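# Unroll a rolled necktie and lay it flat, folded

## Task

Open out the rolled-up, folded necktie and leave it lying on the table doubled over once, flattened along its whole length including the crease, with the two halves roughly aligned and roughly straight, spread to its full width, carrying no extra folds, and with nothing hanging past the table edge. Dropping the tie into position is allowed. At the end both grippers must have released it and moved away; the tie has to stay in that state on its own, not because the robot is holding it.

## Robot and tools

ROBOT AND FRAMES
Two arms, left_arm and right_arm, each with a two-finger gripper. All printed positions use one shared scene frame: origin on the table surface midway between the arms, +x pointing out across the table, +z up, and left_arm on the +y side. The arm names do not match image left or right. Bases: left_arm at (+0.038, +0.301, 0) m, right_arm at (-0.030, -0.249, 0) m, both yawed only slightly. In a gripper's own axes its fingers extend along +z and close along y. The reported end_effector_position sits between the finger pads, roughly 1 cm short of the fingertips; it can be somewhat wrong, especially when the arm reaches far. Joint ranges (rad): waist -2.618 to 3.054, shoulder 0.000 to 3.142, elbow 0.000 to 3.142, wrist pitch -1.571 to 1.571, wrist yaw -1.571 to 1.571, wrist roll -2.094 to 2.094.

execute_actions(actions)
actions is a list of actions run one after another; an empty list just reports state and images. Each action is a table of at most 15 rows, one row per control step of 1/30 s; if fewer rows are given, the final row repeats until 15 steps (0.5 s) have passed. Every row is a single list of 14 numbers, each in [-1, 1], covering both arms even when one is idle: left_arm dx, dy, dz, rx, ry, rz, opening, then right_arm dx, dy, dz, rx, ry, rz, opening. The first six per arm are an offset, not a pose: a displacement from where that gripper was measured at the start of the action, expressed in the gripper's own axes. Each row is counted from that same starting pose, so rows do not add up. Scale: 1.0 equals 0.6 m for dx, dy, dz and 180 degrees for the rotation; rx, ry, rz form one rotation vector. For the first action of a call the start is the last pose a result showed. opening is absolute: +1 fully open (0.094 m), -1 closed.
Per control step the command is clipped to 70 mm and 16 degrees from the measured pose, and after an action the arm travels at most to its last clipped pose, so large offsets need several actions. If position and orientation conflict, position wins. Arms tend to finish a centimetre or more too low and can creep down under repeated zero offsets; to keep an arm still, send the offset back to its intended pose in the first call of a reply and zeros afterwards, aiming higher if it still sags.

move(target, speed, blocking)
target is one 14-number row laid out as above; its six pose values per arm are offsets, in gripper axes, from the pose in the most recent result that showed one, and its opening is absolute and applied when the move starts. Grippers travel in straight lines, finishing together in 0.5 to 10 s (stopped after 10 s if unfinished), turning the short way. speed is the top path speed in m/s, 0.002 to 0.5, default 0.25; rotation is capped at twice that in rad/s. Paths ignore obstacles and the other arm, and grippers may lag, wander or overshoot the speed near full reach. Faster contact hits harder; aiming deeper past a surface pushes harder. blocking=false returns after 0.5 s while motion continues; then only wait or stop are accepted until a result shows the move ended. The result adds a move: line giving the ending (done, off_target, moving, held, fault) and active limits (limits=paced means the sent pose was clipped; limits=held means a safety check blocked some steps, after which the arm can jump faster), plus each gripper's distance to its target. An arm not named in the ending finished at rest near its target.

wait(seconds): 0 to 10; lets time pass with arms holding their last command and returns early if a running move ends. stop(): brakes a running move; braking needs room, and the fingers keep moving. zoom_image(camera, region): camera is one of cam_high, cam_low, cam_roll_left, cam_roll_right, cam_left_wrist, cam_right_wrist (all 504x504); region is [x0, y0, x1, y1] in pixels from the top-left, at most 504 by 504. read_manual(section): only "licences", returning licence texts. finished_scene(scene): pass the current scene number to end it for good, after the robot has held the last command.

READING RESULTS
The state line lists each gripper's position (m) and quat_wxyz. Hand target lines give the pose each controller is now heading for. grip_measured is finger opening on the command scale; the last Joint positions entry is the opening in metres, with a fixed error of up to about 1 mm per gripper. Step readings list positions at some steps; HELD with an arm label means that arm's row was partly blocked. "pose unreachable" means the clearance check altered or blocked that arm's command. FAULT lines mark an arm stop; MOTOR HOT warns at 75 °C.

GRIPPING AND CAUTIONS
To hold something, command an opening below grip_measured: around 0.03 lower is firm, less is gentler. Pad force tops out near 50 to 62 N and drops for items thinner than about 2 mm, like cloth, so pinches on the tie may be weak. Do not let the arms strike or push on each other. Avoid dropping or slipping the tie, slamming into the table and heavy pressing. Holding loads heats motors: at 90 °C that arm halts for 10 s, at 100 °C it loses hold and falls. The simulation runs while you compose replies, with arms keeping their last command.

Each tool is called after "Request:" as a command line: name --argument value for each argument, lists and objects as JSON in quotes; but a table of rows of numbers goes row by row, as --pt "numbers of a row", without its own name.

## Session

Request:
execute_actions --actions '[]'

Scene clock: 0.00 s.
left_arm: end_effector_position=(+0.4208, +0.2951, +0.4045) grip_measured=+1.000 end_effector_quat_wxyz=(+0.707, +0.006, +0.708, -0.002) | right_arm: end_effector_position=(+0.3478, -0.2998, +0.4053) grip_measured=+1.000 end_effector_quat_wxyz=(+0.707, +0.056, +0.704, -0.046)
Joint positions: left_arm=[-0.013  1.049  1.038  0.01  -0.013  0.005  0.094] | right_arm=[-0.011  1.042  1.033  0.013  0.014  0.014  0.094]
Joint velocities: left_arm=[ 0.007 -0.002 -0.002 -0.037 -0.022 -0.037  0.   ] | right_arm=[ 0.002  0.002 -0.002  0.081 -0.022  0.037  0.   ]
Motor temperatures (°C, as the motors report them): left_arm=[22 22 24 23 22 23] | right_arm=[22 25 23 23 24 23]
Hand target (left_arm): +0.417, +0.295, +0.416; +0.717, +0.006, +0.697, -0.002
Hand target (right_arm): +0.344, -0.299, +0.419; +0.720, +0.056, +0.690, -0.046

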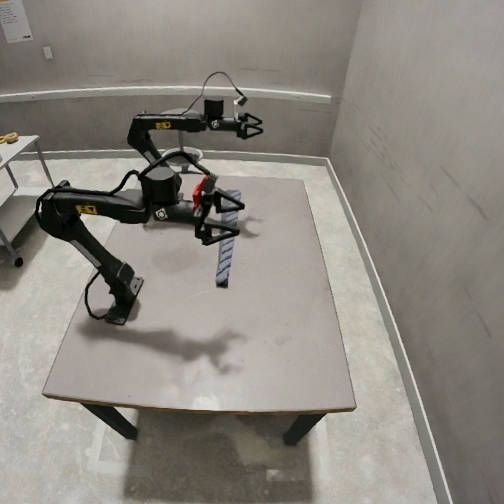

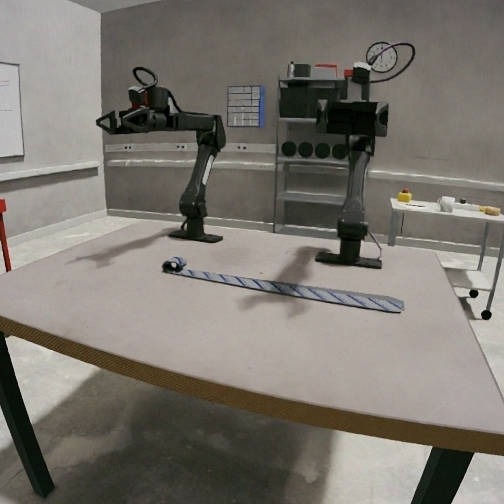

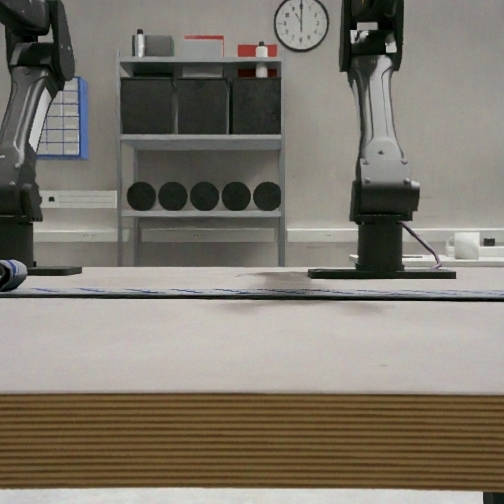

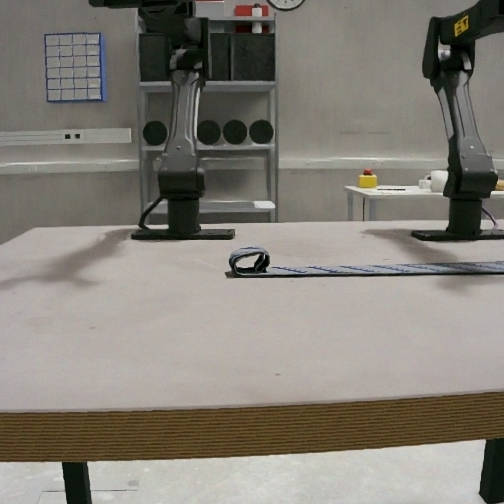

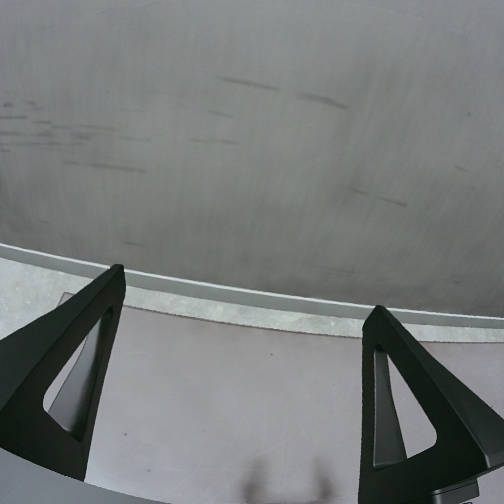

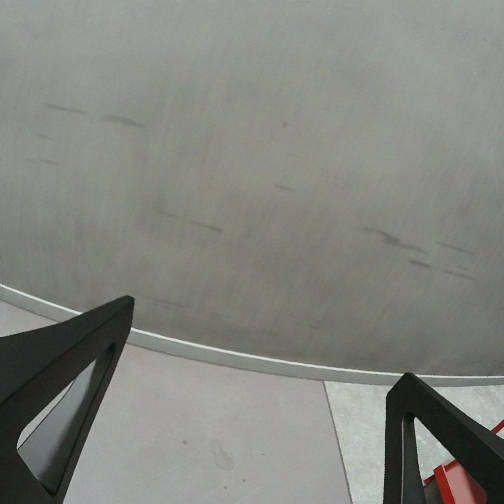

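Request:
move --target '[0.57,0,-0.165,0,0.5,0,1, 0.55,0.337,-0.113,-0.418,0.363,-0.418,-0.6]' --speed 0.35

Scene clock: 3.93 s.
left_arm: end_effector_position=(+0.3112, +0.2977, +0.0547) grip_measured=+1.000 end_effector_quat_wxyz=(-0.013, +0.015, +1.000, +0.006) | right_arm: end_effector_position=(+0.3034, -0.0946, +0.0646) grip_measured=-0.598 end_effector_quat_wxyz=(+0.011, +0.701, -0.713, +0.002)
Joint positions: left_arm=[-0.013  1.647  1.089 -1.038 -0.013  0.005  0.094] | right_arm=[ 0.555  1.978  1.546 -1.159  0.011 -1.117  0.019]
Joint velocities: left_arm=[ 0.002  0.012 -0.007  0.007  0.007 -0.11   0.   ] | right_arm=[-0.012 -0.002  0.002 -0.066 -0.007 -0.095  0.   ]
Motor temperatures (°C, as the motors report them): left_arm=[22 22 25 23 22 23] | right_arm=[22 26 24 24 24 23]
Hand target (left_arm): +0.320, +0.298, +0.062; -0.001, +0.015, +1.000, +0.006
Hand target (right_arm): +0.308, -0.091, +0.075; +0.001, +0.706, -0.708, +0.007
Off the commanded pose (left_arm): 0.013 m, 2 deg.
Off the commanded pose (right_arm): 0.018 m, 2 deg.
move: off_target (left_arm, right_arm)

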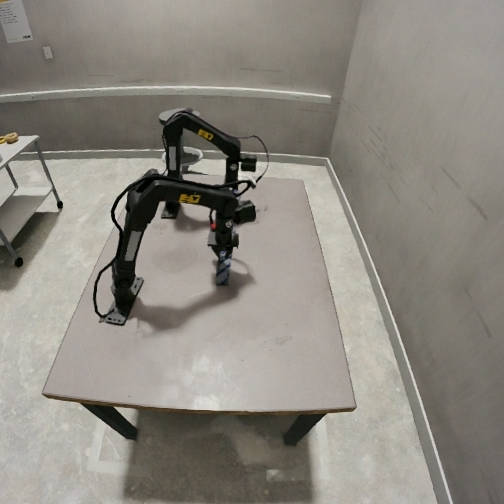

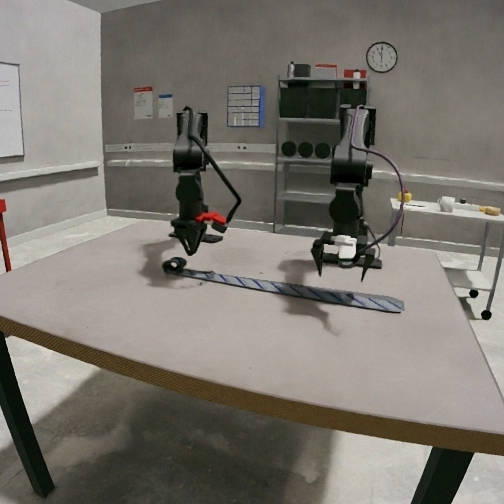

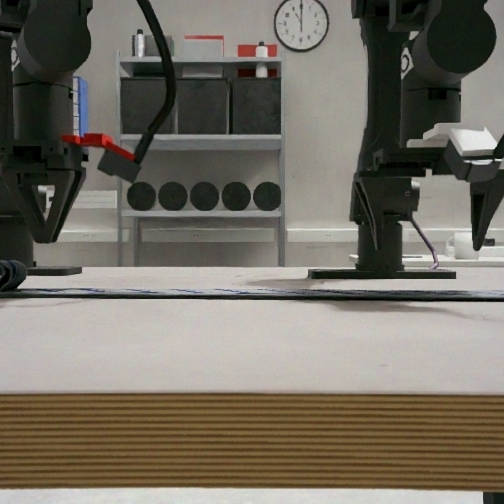

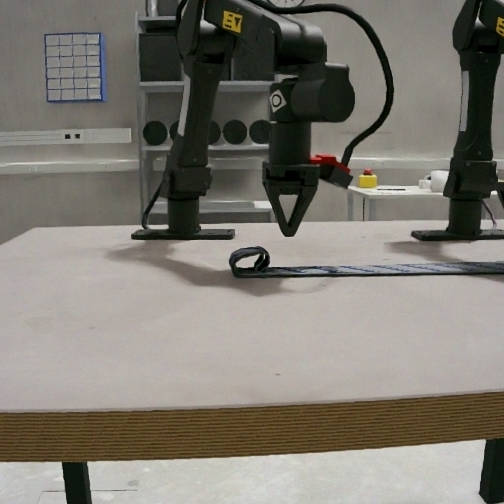

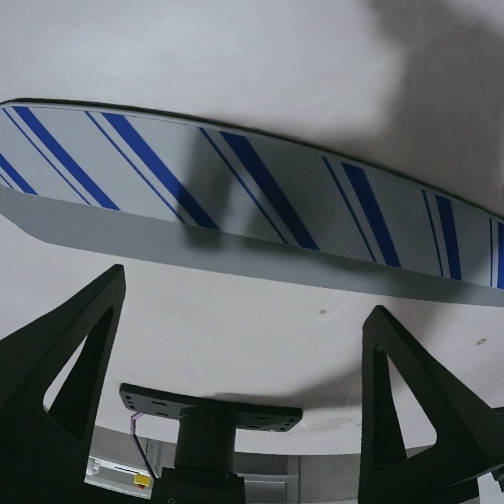

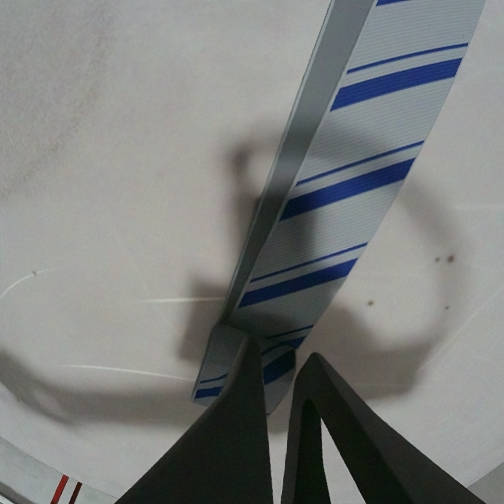

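Request:
move --target '[-0.055,0,0.072,0,0,0,1, 0.02,0,0.072,0,0,0,-0.6]' --speed 0.1

Scene clock: 5.20 s.
left_arm: end_effector_position=(+0.3268, +0.2973, +0.0135) grip_measured=+1.000 end_effector_quat_wxyz=(-0.035, +0.015, +0.999, +0.007) | right_arm: end_effector_position=(+0.3014, -0.1036, +0.0234) grip_measured=-0.598 end_effector_quat_wxyz=(+0.012, +0.701, -0.713, +0.001)
Joint positions: left_arm=[-0.013  1.804  1.095 -0.931 -0.013  0.005  0.094] | right_arm=[ 0.535  2.002  1.41  -1.001  0.011 -1.138  0.019]
Joint velocities: left_arm=[-0.002 -0.007 -0.007  0.037  0.037  0.051  0.   ] | right_arm=[-0.017 -0.007 -0.012 -0.007 -0.007  0.081 -0.001]
Motor temperatures (°C, as the motors report them): left_arm=[22 22 25 23 22 23] | right_arm=[22 26 24 24 24 23]
Hand target (left_arm): +0.342, +0.297, +0.011; -0.013, +0.015, +1.000, +0.006
Hand target (right_arm): +0.302, -0.107, +0.022; +0.012, +0.701, -0.713, +0.002
Off the commanded pose (left_arm): 0.017 m, 2 deg.
Off the commanded pose (right_arm): 0.004 m, 0 deg.
move: off_target (left_arm)

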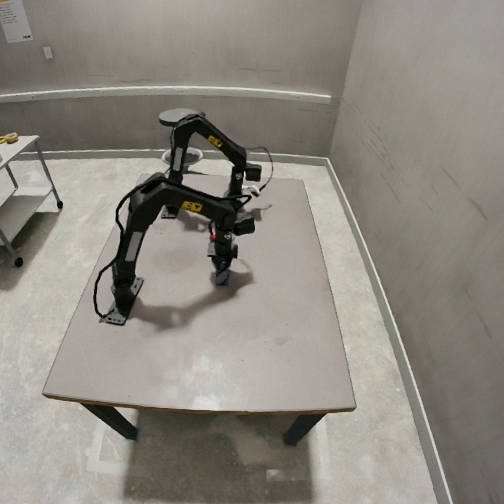

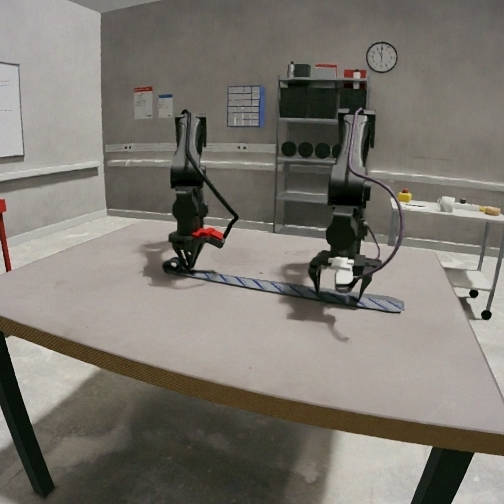

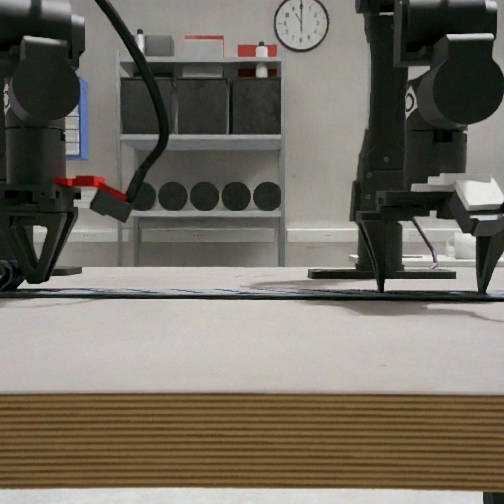

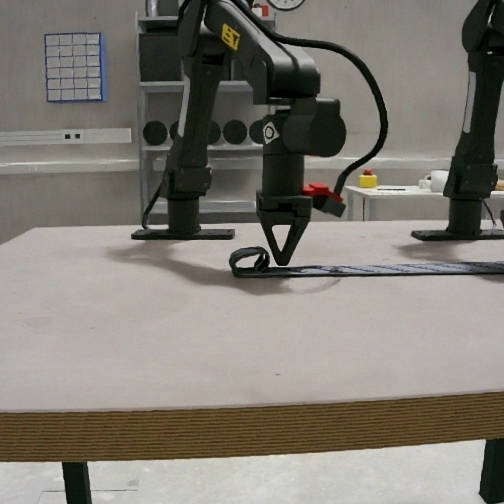

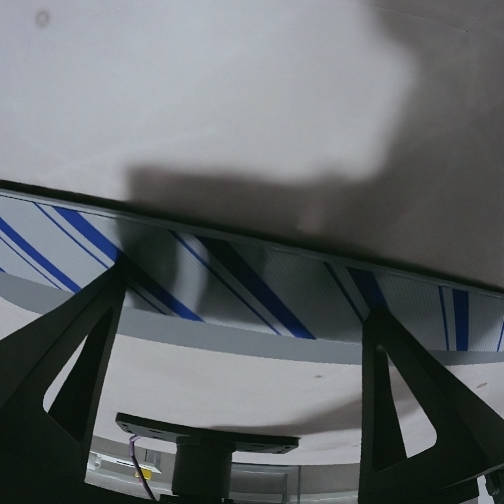

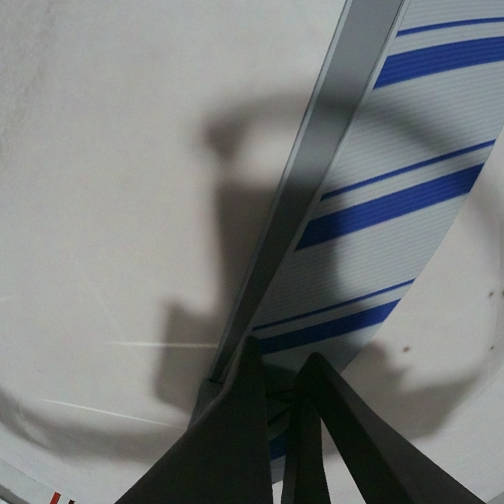

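Request:
execute_actions --actions '[[[0,0,0.004,0,0,0,1,0,0,0.018,0,0,0,-0.6]]]'

Request:
move --target '[0,0,0.004,0,0,0,1, 0.14,0.012,0.002,0,0,0,-0.6]' --speed 0.05

Request:
zoom_image --camera "cam_roll_right" --region '[150,210,310,290]'

Scene clock: 5.87 s.
left_arm: end_effector_position=(+0.3265, +0.2974, +0.0136) grip_measured=+1.000 end_effector_quat_wxyz=(-0.035, +0.015, +0.999, +0.007) | right_arm: end_effector_position=(+0.3022, -0.1032, +0.0164) grip_measured=-0.598 end_effector_quat_wxyz=(+0.012, +0.701, -0.713, +0.002)
Joint positions: left_arm=[-0.013  1.804  1.095 -0.932 -0.013  0.005  0.094] | right_arm=[ 0.535  2.013  1.398 -0.976  0.011 -1.138  0.019]
Joint velocities: left_arm=[-0.002 -0.022  0.007  0.022  0.007 -0.022  0.   ] | right_arm=[ 0.002  0.002 -0.002 -0.037 -0.022  0.066 -0.001]
Motor temperatures (°C, as the motors report them): left_arm=[22 22 25 23 22 23] | right_arm=[22 26 24 24 24 23]
Hand target (left_arm): +0.327, +0.297, +0.011; -0.035, +0.015, +0.999, +0.007
Hand target (right_arm): +0.301, -0.104, +0.013; +0.012, +0.701, -0.713, +0.001
Off the commanded pose (left_arm): 0.002 m, 0 deg.
Off the commanded pose (right_arm): 0.004 m, 0 deg.
Step readings (end_effector_position):
0: left_arm (+0.3268, +0.2973, +0.0135) | right_arm (+0.3017, -0.1034, +0.0233)
1: left_arm (+0.3265, +0.2974, +0.0136) | right_arm (+0.3021, -0.1033, +0.0227)
2: left_arm (+0.3265, +0.2974, +0.0136) | right_arm (+0.3024, -0.1031, +0.0218)
4: left_arm (+0.3265, +0.2974, +0.0136) | right_arm (+0.3024, -0.1031, +0.0194)
8: left_arm (+0.3265, +0.2974, +0.0136) | right_arm (+0.3021, -0.1033, +0.0164)
15: end_effector_position above

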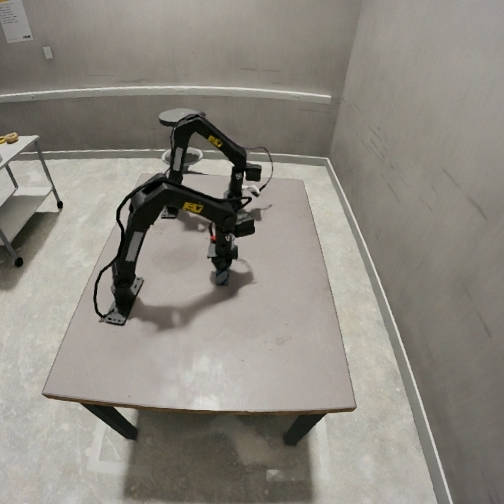

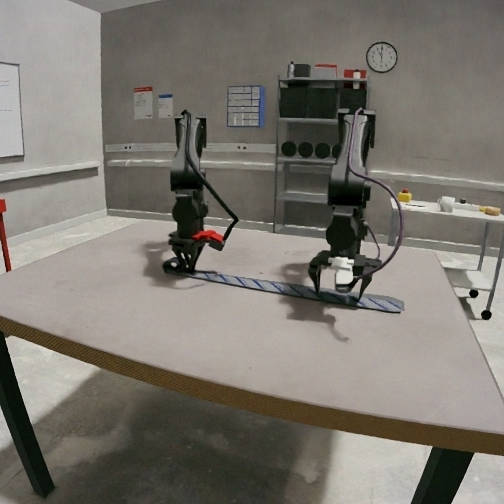

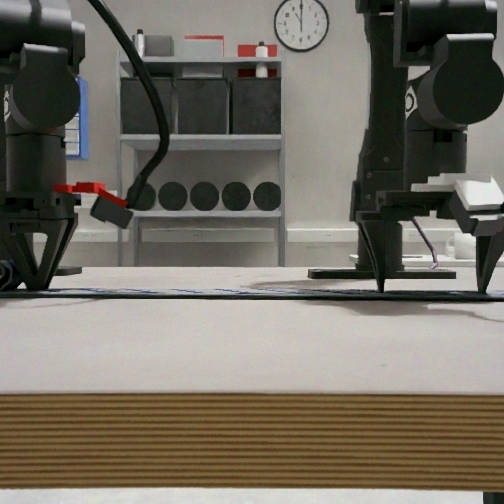

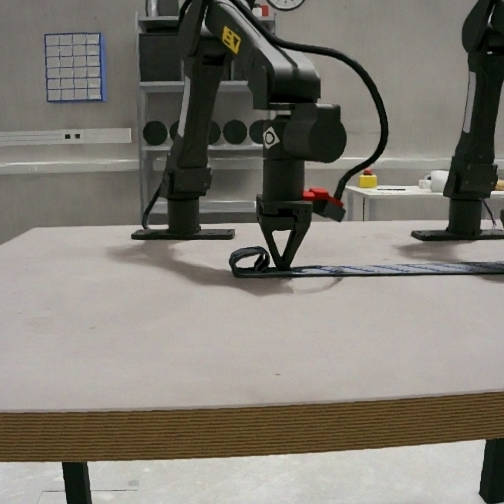

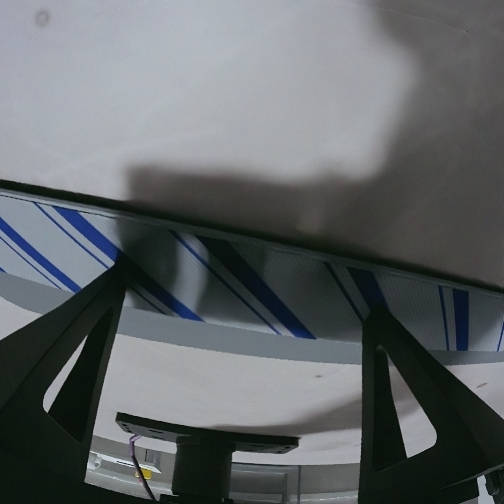

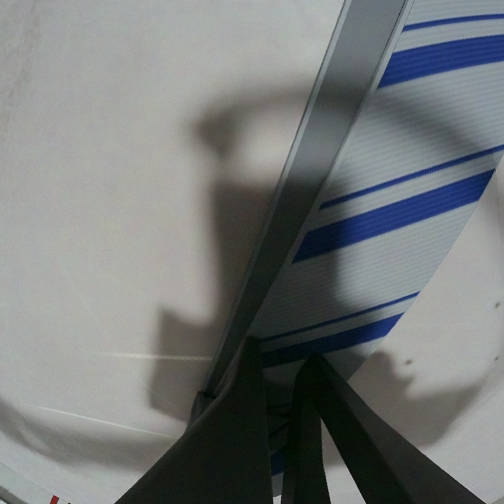

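Scene clock: 7.87 s.
left_arm: end_effector_position=(+0.3264, +0.2974, +0.0136) grip_measured=+1.000 end_effector_quat_wxyz=(-0.035, +0.015, +0.999, +0.007) | right_arm: end_effector_position=(+0.2993, -0.1807, +0.0155) grip_measured=-0.598 end_effector_quat_wxyz=(+0.010, +0.701, -0.713, -0.000)
Joint positions: left_arm=[-0.013  1.804  1.095 -0.932 -0.013  0.005  0.094] | right_arm=[ 0.325  1.918  1.257 -0.926  0.01  -1.349  0.019]
Joint velocities: left_arm=[-0.002  0.007 -0.017 -0.037  0.066  0.051  0.   ] | right_arm=[-0.007  0.012  0.007  0.007 -0.081 -0.022  0.   ]
Motor temperatures (°C, as the motors report them): left_arm=[22 23 25 23 22 23] | right_arm=[22 27 24 24 24 23]
Hand target (left_arm): +0.326, +0.297, +0.011; -0.035, +0.015, +0.999, +0.007
Hand target (right_arm): +0.294, -0.187, +0.016; +0.013, +0.701, -0.713, +0.001
Off the commanded pose (left_arm): 0.002 m, 0 deg.
Off the commanded pose (right_arm): 0.009 m, 0 deg.
move: done

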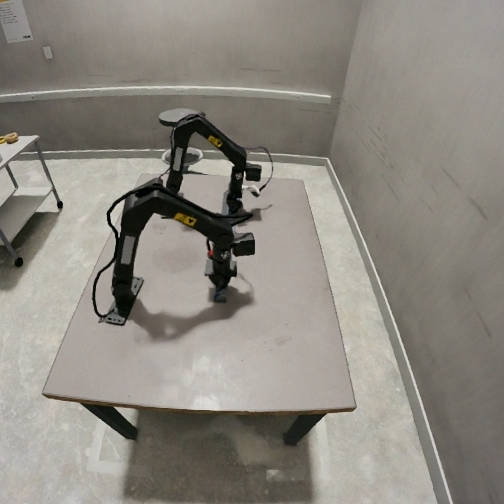

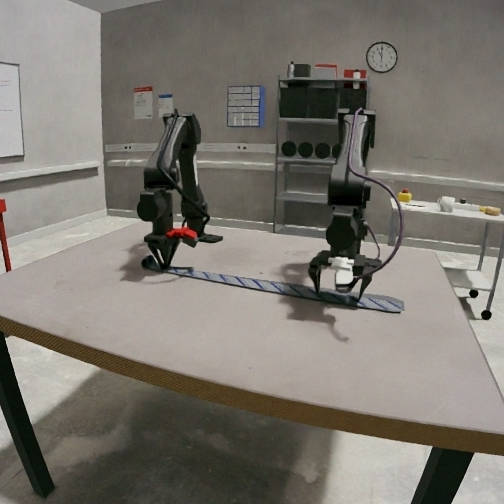

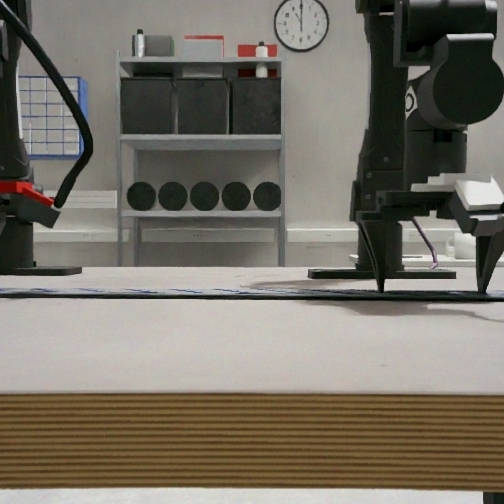

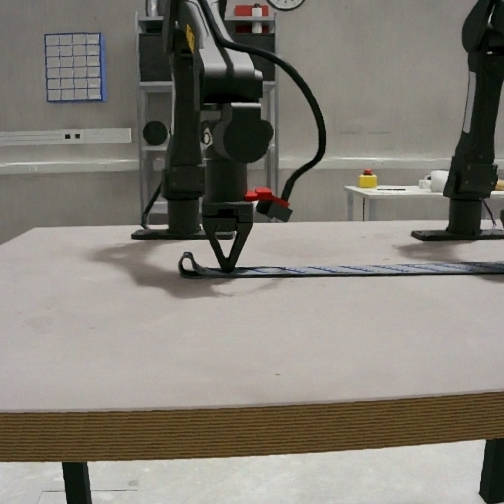

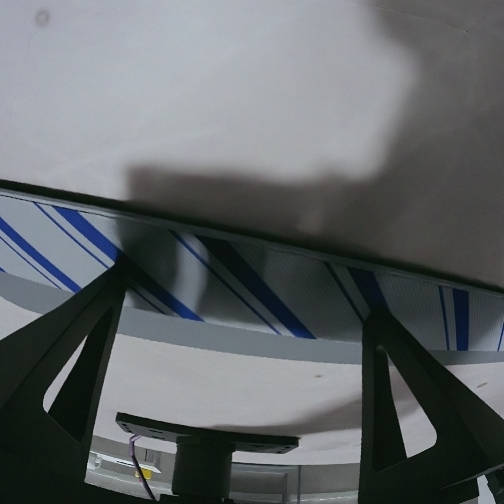

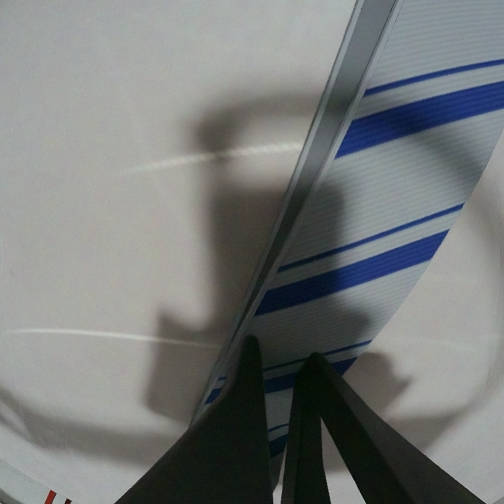

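Region (150, 210, 310, 290) of cam_roll_right's 504x504 image, scaled by 3.150, with more detail than that image has.

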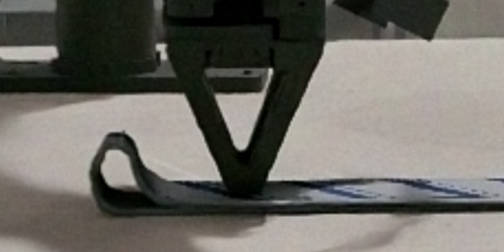

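Request:
move --target '[0,0,0.004,0,0,0,1, 0.13,0.016,0.006,0,0,0,-0.6]' --speed 0.05

Request:
zoom_image --camera "cam_roll_right" --region '[120,210,280,290]'

Scene clock: 9.87 s.
left_arm: end_effector_position=(+0.3264, +0.2974, +0.0136) grip_measured=+1.000 end_effector_quat_wxyz=(-0.035, +0.015, +0.999, +0.007) | right_arm: end_effector_position=(+0.2977, -0.2511, +0.0149) grip_measured=-0.598 end_effector_quat_wxyz=(+0.000, +0.702, -0.712, -0.001)
Joint positions: left_arm=[-0.013  1.804  1.095 -0.932 -0.013  0.005  0.094] | right_arm=[ 0.108  1.877  1.199 -0.894 -0.001 -1.569  0.019]
Joint velocities: left_arm=[-0.017 -0.007 -0.012 -0.022 -0.051 -0.037  0.   ] | right_arm=[ 0.007 -0.007  0.002 -0.022 -0.007 -0.11  -0.001]
Motor temperatures (°C, as the motors report them): left_arm=[22 23 25 23 22 23] | right_arm=[22 28 24 24 24 23]
Hand target (left_arm): +0.326, +0.297, +0.011; -0.035, +0.015, +0.999, +0.007
Hand target (right_arm): +0.289, -0.258, +0.012; +0.011, +0.701, -0.713, -0.001
Off the commanded pose (left_arm): 0.002 m, 0 deg.
Off the commanded pose (right_arm): 0.012 m, 1 deg.
move: off_target (right_arm)

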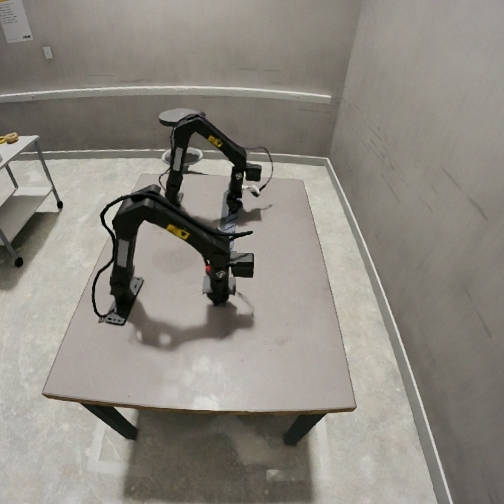

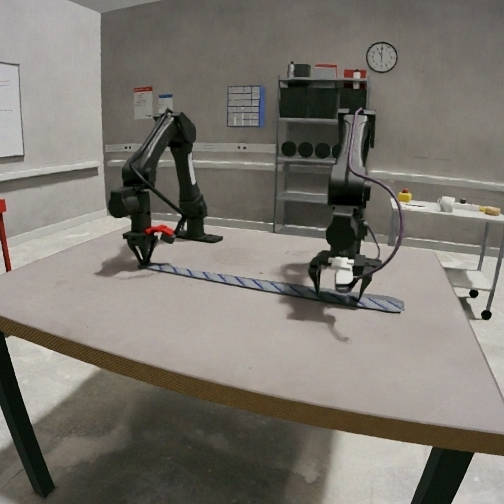

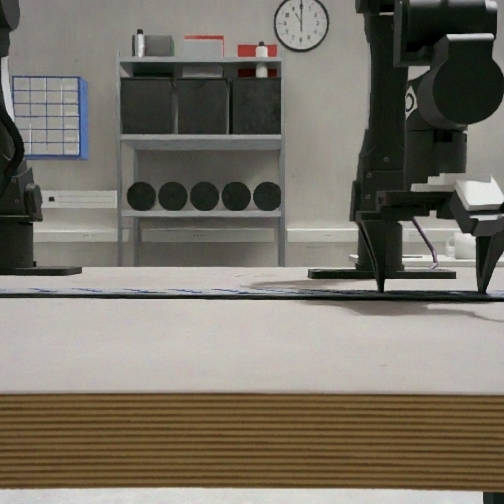

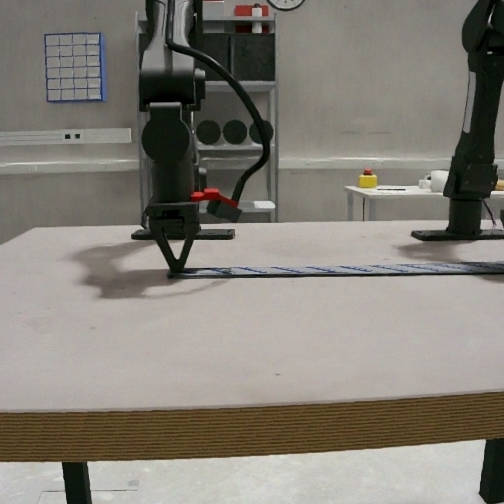

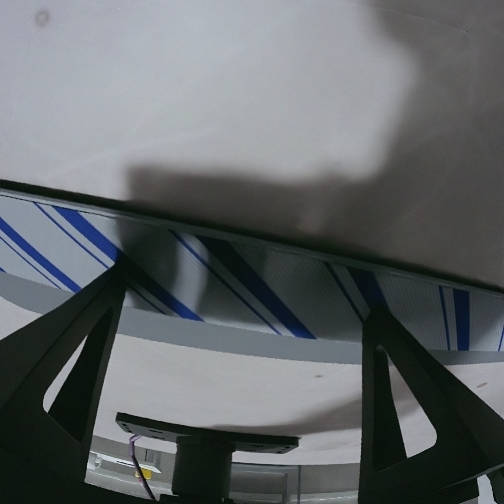

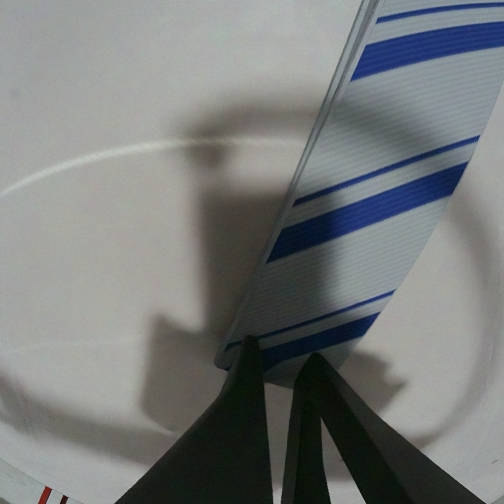

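Region (120, 210, 280, 290) of cam_roll_right's 504x504 image, scaled by 3.150, with more detail than that image has.

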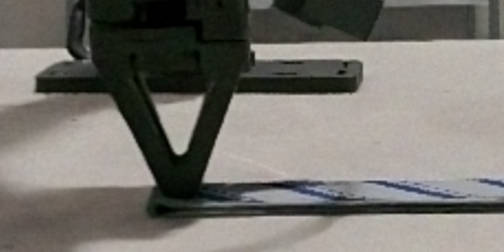

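Press over the fold, then lift both; left goes to inspect the tip.

Request:
move --target '[0,0,0.004,0,0,0,1, 0.022,0,0.02,0,0,0,-0.6]' --speed 0.03

Request:
move --target '[0,0,-0.09,0,0,0,1, 0,0,-0.09,0,0,0,-0.6]' --speed 0.15

Request:
move --target '[-0.02,0.11,0,0,-0.02,-0.48,1, 0.05,0.15,-0.1,0,0,0,-0.6]' --speed 0.4

Request:
zoom_image --camera "cam_roll_right" --region '[140,240,260,290]'

Scene clock: 11.03 s.
left_arm: end_effector_position=(+0.3264, +0.2974, +0.0136) grip_measured=+1.000 end_effector_quat_wxyz=(-0.035, +0.015, +0.999, +0.007) | right_arm: end_effector_position=(+0.3036, -0.2602, +0.0130) grip_measured=-0.598 end_effector_quat_wxyz=(-0.009, +0.703, -0.711, +0.005)
Joint positions: left_arm=[-0.013  1.804  1.095 -0.932 -0.013  0.005  0.094] | right_arm=[ 0.079  1.883  1.198 -0.867 -0.006 -1.6    0.019]
Joint velocities: left_arm=[-0.022 -0.002 -0.012 -0.037 -0.051  0.037  0.   ] | right_arm=[ 0.022 -0.007 -0.012 -0.066  0.022 -0.095 -0.001]
Motor temperatures (°C, as the motors report them): left_arm=[22 23 25 23 22 23] | right_arm=[22 28 24 24 24 23]
Hand target (left_arm): +0.326, +0.297, +0.011; -0.035, +0.015, +0.999, +0.007
Hand target (right_arm): +0.297, -0.264, +0.003; +0.000, +0.702, -0.712, -0.002
Off the commanded pose (left_arm): 0.002 m, 0 deg.
Off the commanded pose (right_arm): 0.012 m, 1 deg.
move: off_target (right_arm)

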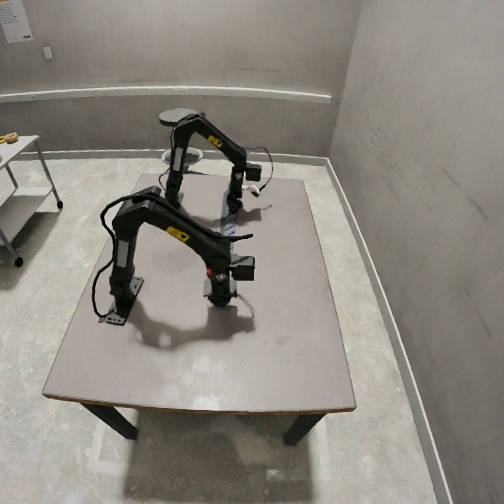

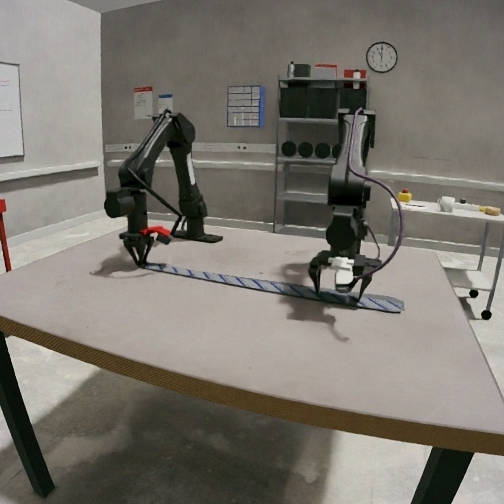

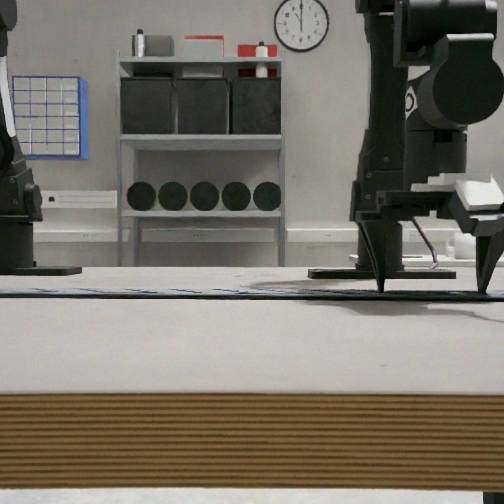

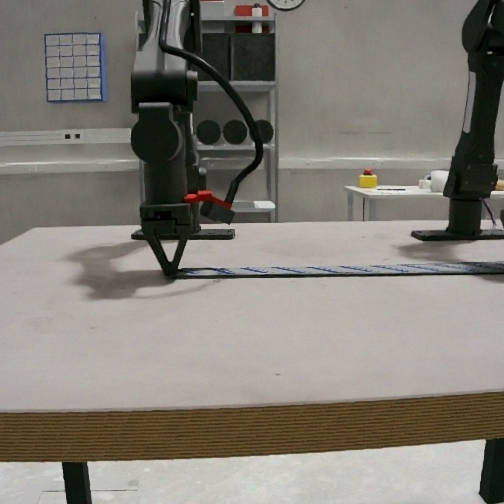

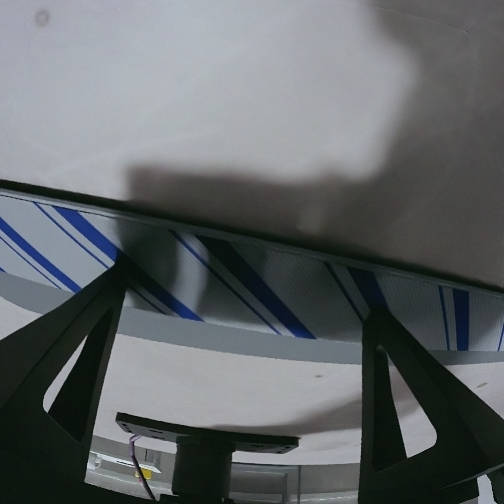

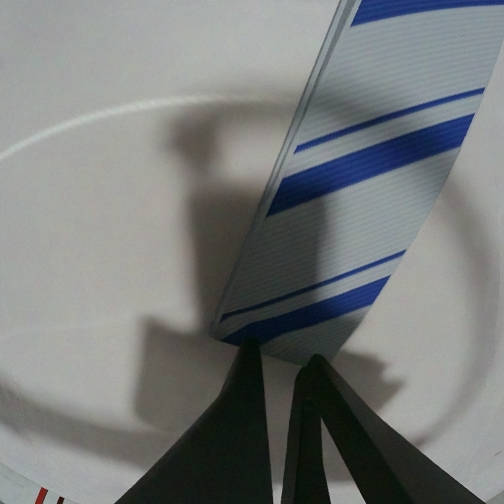

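Scene clock: 12.07 s.
left_arm: end_effector_position=(+0.3232, +0.2974, +0.0547) grip_measured=+1.000 end_effector_quat_wxyz=(-0.056, +0.015, +0.998, +0.007) | right_arm: end_effector_position=(+0.2976, -0.2600, +0.0535) grip_measured=-0.598 end_effector_quat_wxyz=(+0.001, +0.703, -0.711, -0.005)
Joint positions: left_arm=[-0.013  1.77   1.225 -1.137 -0.013  0.005  0.094] | right_arm=[ 0.079  1.831  1.303 -1.051 -0.005 -1.6    0.019]
Joint velocities: left_arm=[-0.002 -0.017  0.007 -0.007 -0.007  0.007  0.   ] | right_arm=[ 0.017 -0.007  0.002 -0.022 -0.022 -0.022 -0.   ]
Motor temperatures (°C, as the motors report them): left_arm=[22 23 25 23 22 23] | right_arm=[22 28 24 24 24 23]
Hand target (left_arm): +0.330, +0.297, +0.067; -0.035, +0.015, +0.999, +0.007
Hand target (right_arm): +0.303, -0.261, +0.067; -0.009, +0.703, -0.711, +0.005
Off the commanded pose (left_arm): 0.015 m, 2 deg.
Off the commanded pose (right_arm): 0.014 m, 2 deg.
move: off_target (left_arm, right_arm)

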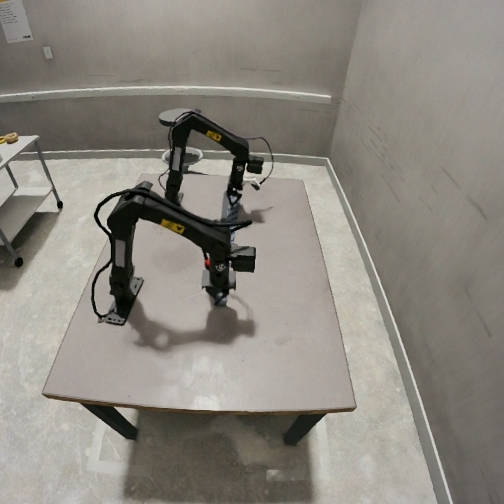

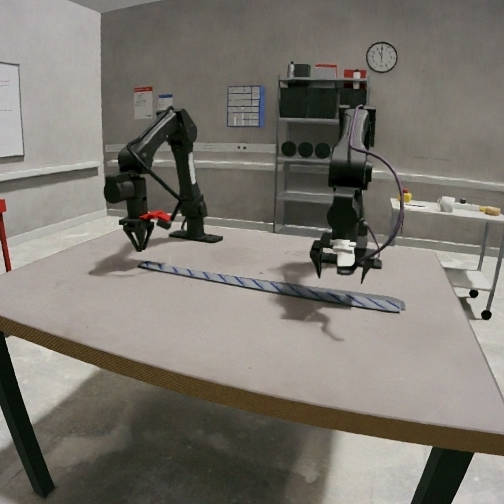

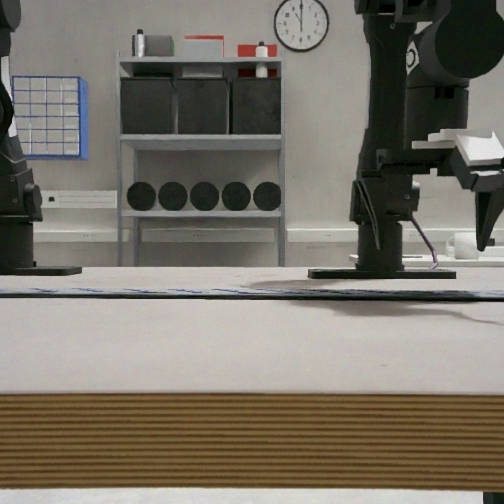

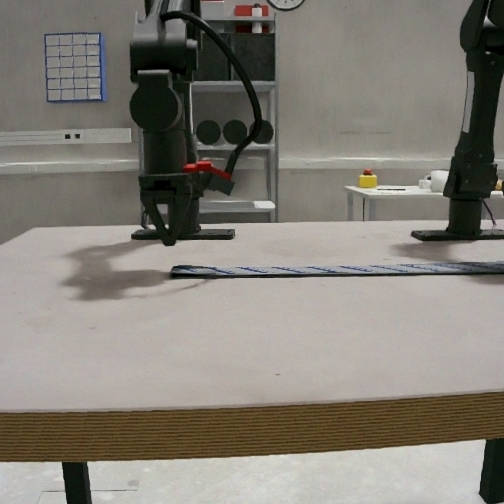

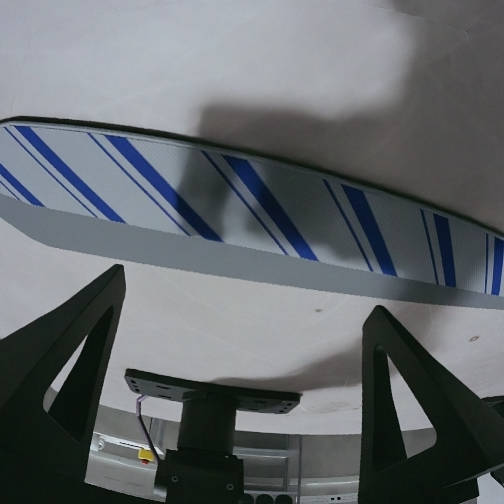

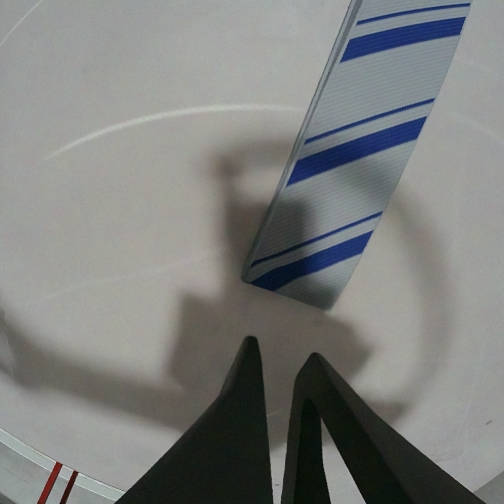

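Scene clock: 14.60 s.
left_arm: end_effector_position=(+0.3271, +0.3554, +0.0494) grip_measured=+1.000 end_effector_quat_wxyz=(-0.025, -0.664, +0.746, +0.042) | right_arm: end_effector_position=(+0.2176, -0.2898, +0.1109) grip_measured=-0.598 end_effector_quat_wxyz=(-0.001, +0.704, -0.711, -0.003)
Joint positions: left_arm=[ 0.168  1.787  1.225 -1.096 -0.042 -1.3    0.094] | right_arm=[-0.053  1.496  1.166 -1.244 -0.005 -1.734  0.019]
Joint velocities: left_arm=[-0.002 -0.012  0.002 -0.007 -0.066 -0.022  0.   ] | right_arm=[ 0.007 -0.007 -0.012 -0.022  0.037  0.007 -0.001]
Motor temperatures (°C, as the motors report them): left_arm=[22 23 25 23 22 23] | right_arm=[22 29 24 24 24 23]
Hand target (left_arm): +0.336, +0.363, +0.054; -0.008, -0.672, +0.739, +0.043
Hand target (right_arm): +0.209, -0.291, +0.113; +0.002, +0.703, -0.711, -0.006
Off the commanded pose (left_arm): 0.013 m, 2 deg.
Off the commanded pose (right_arm): 0.010 m, 0 deg.
move: off_target (left_arm)

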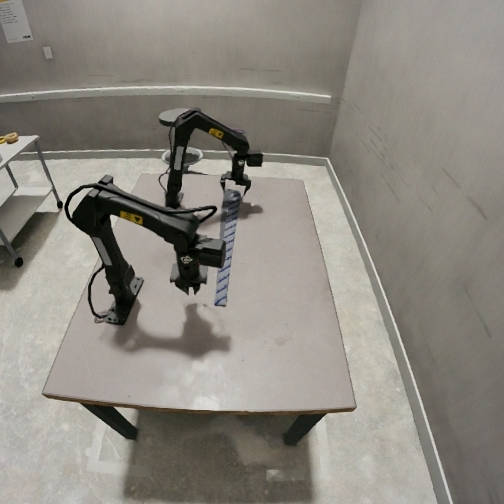

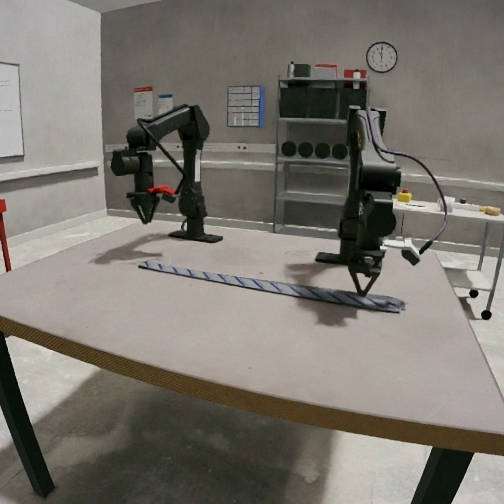

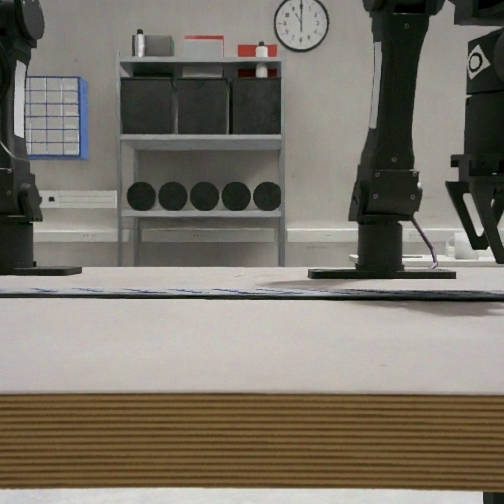

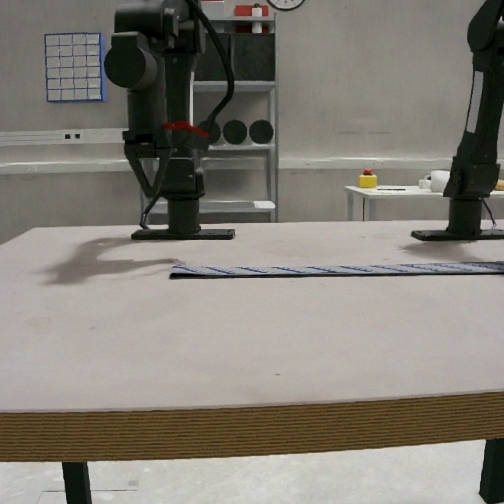

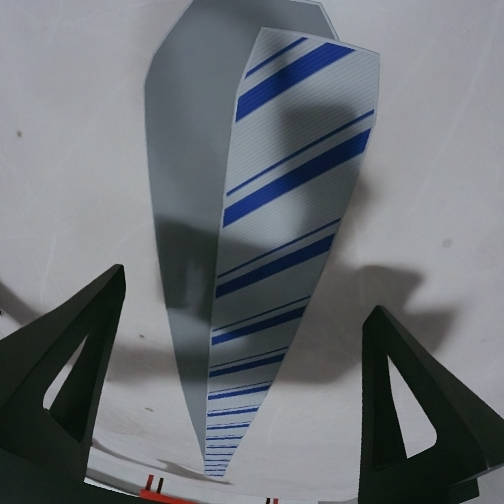

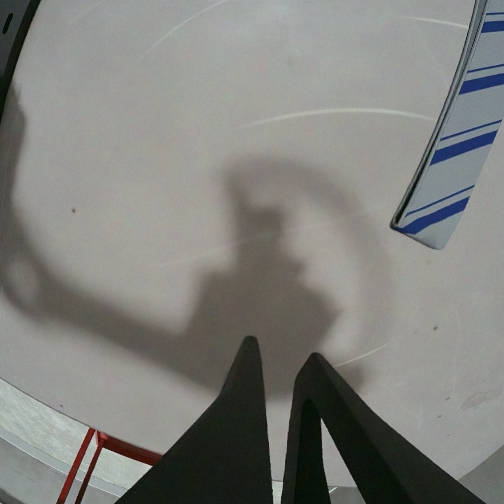

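Region (140, 240, 260, 290) of cam_roll_right's 504x504 image, scaled by 4.200, with more detail than that image has; it fills the top 210 rows of this view, and the rest is white.

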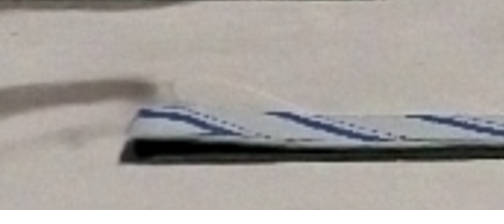

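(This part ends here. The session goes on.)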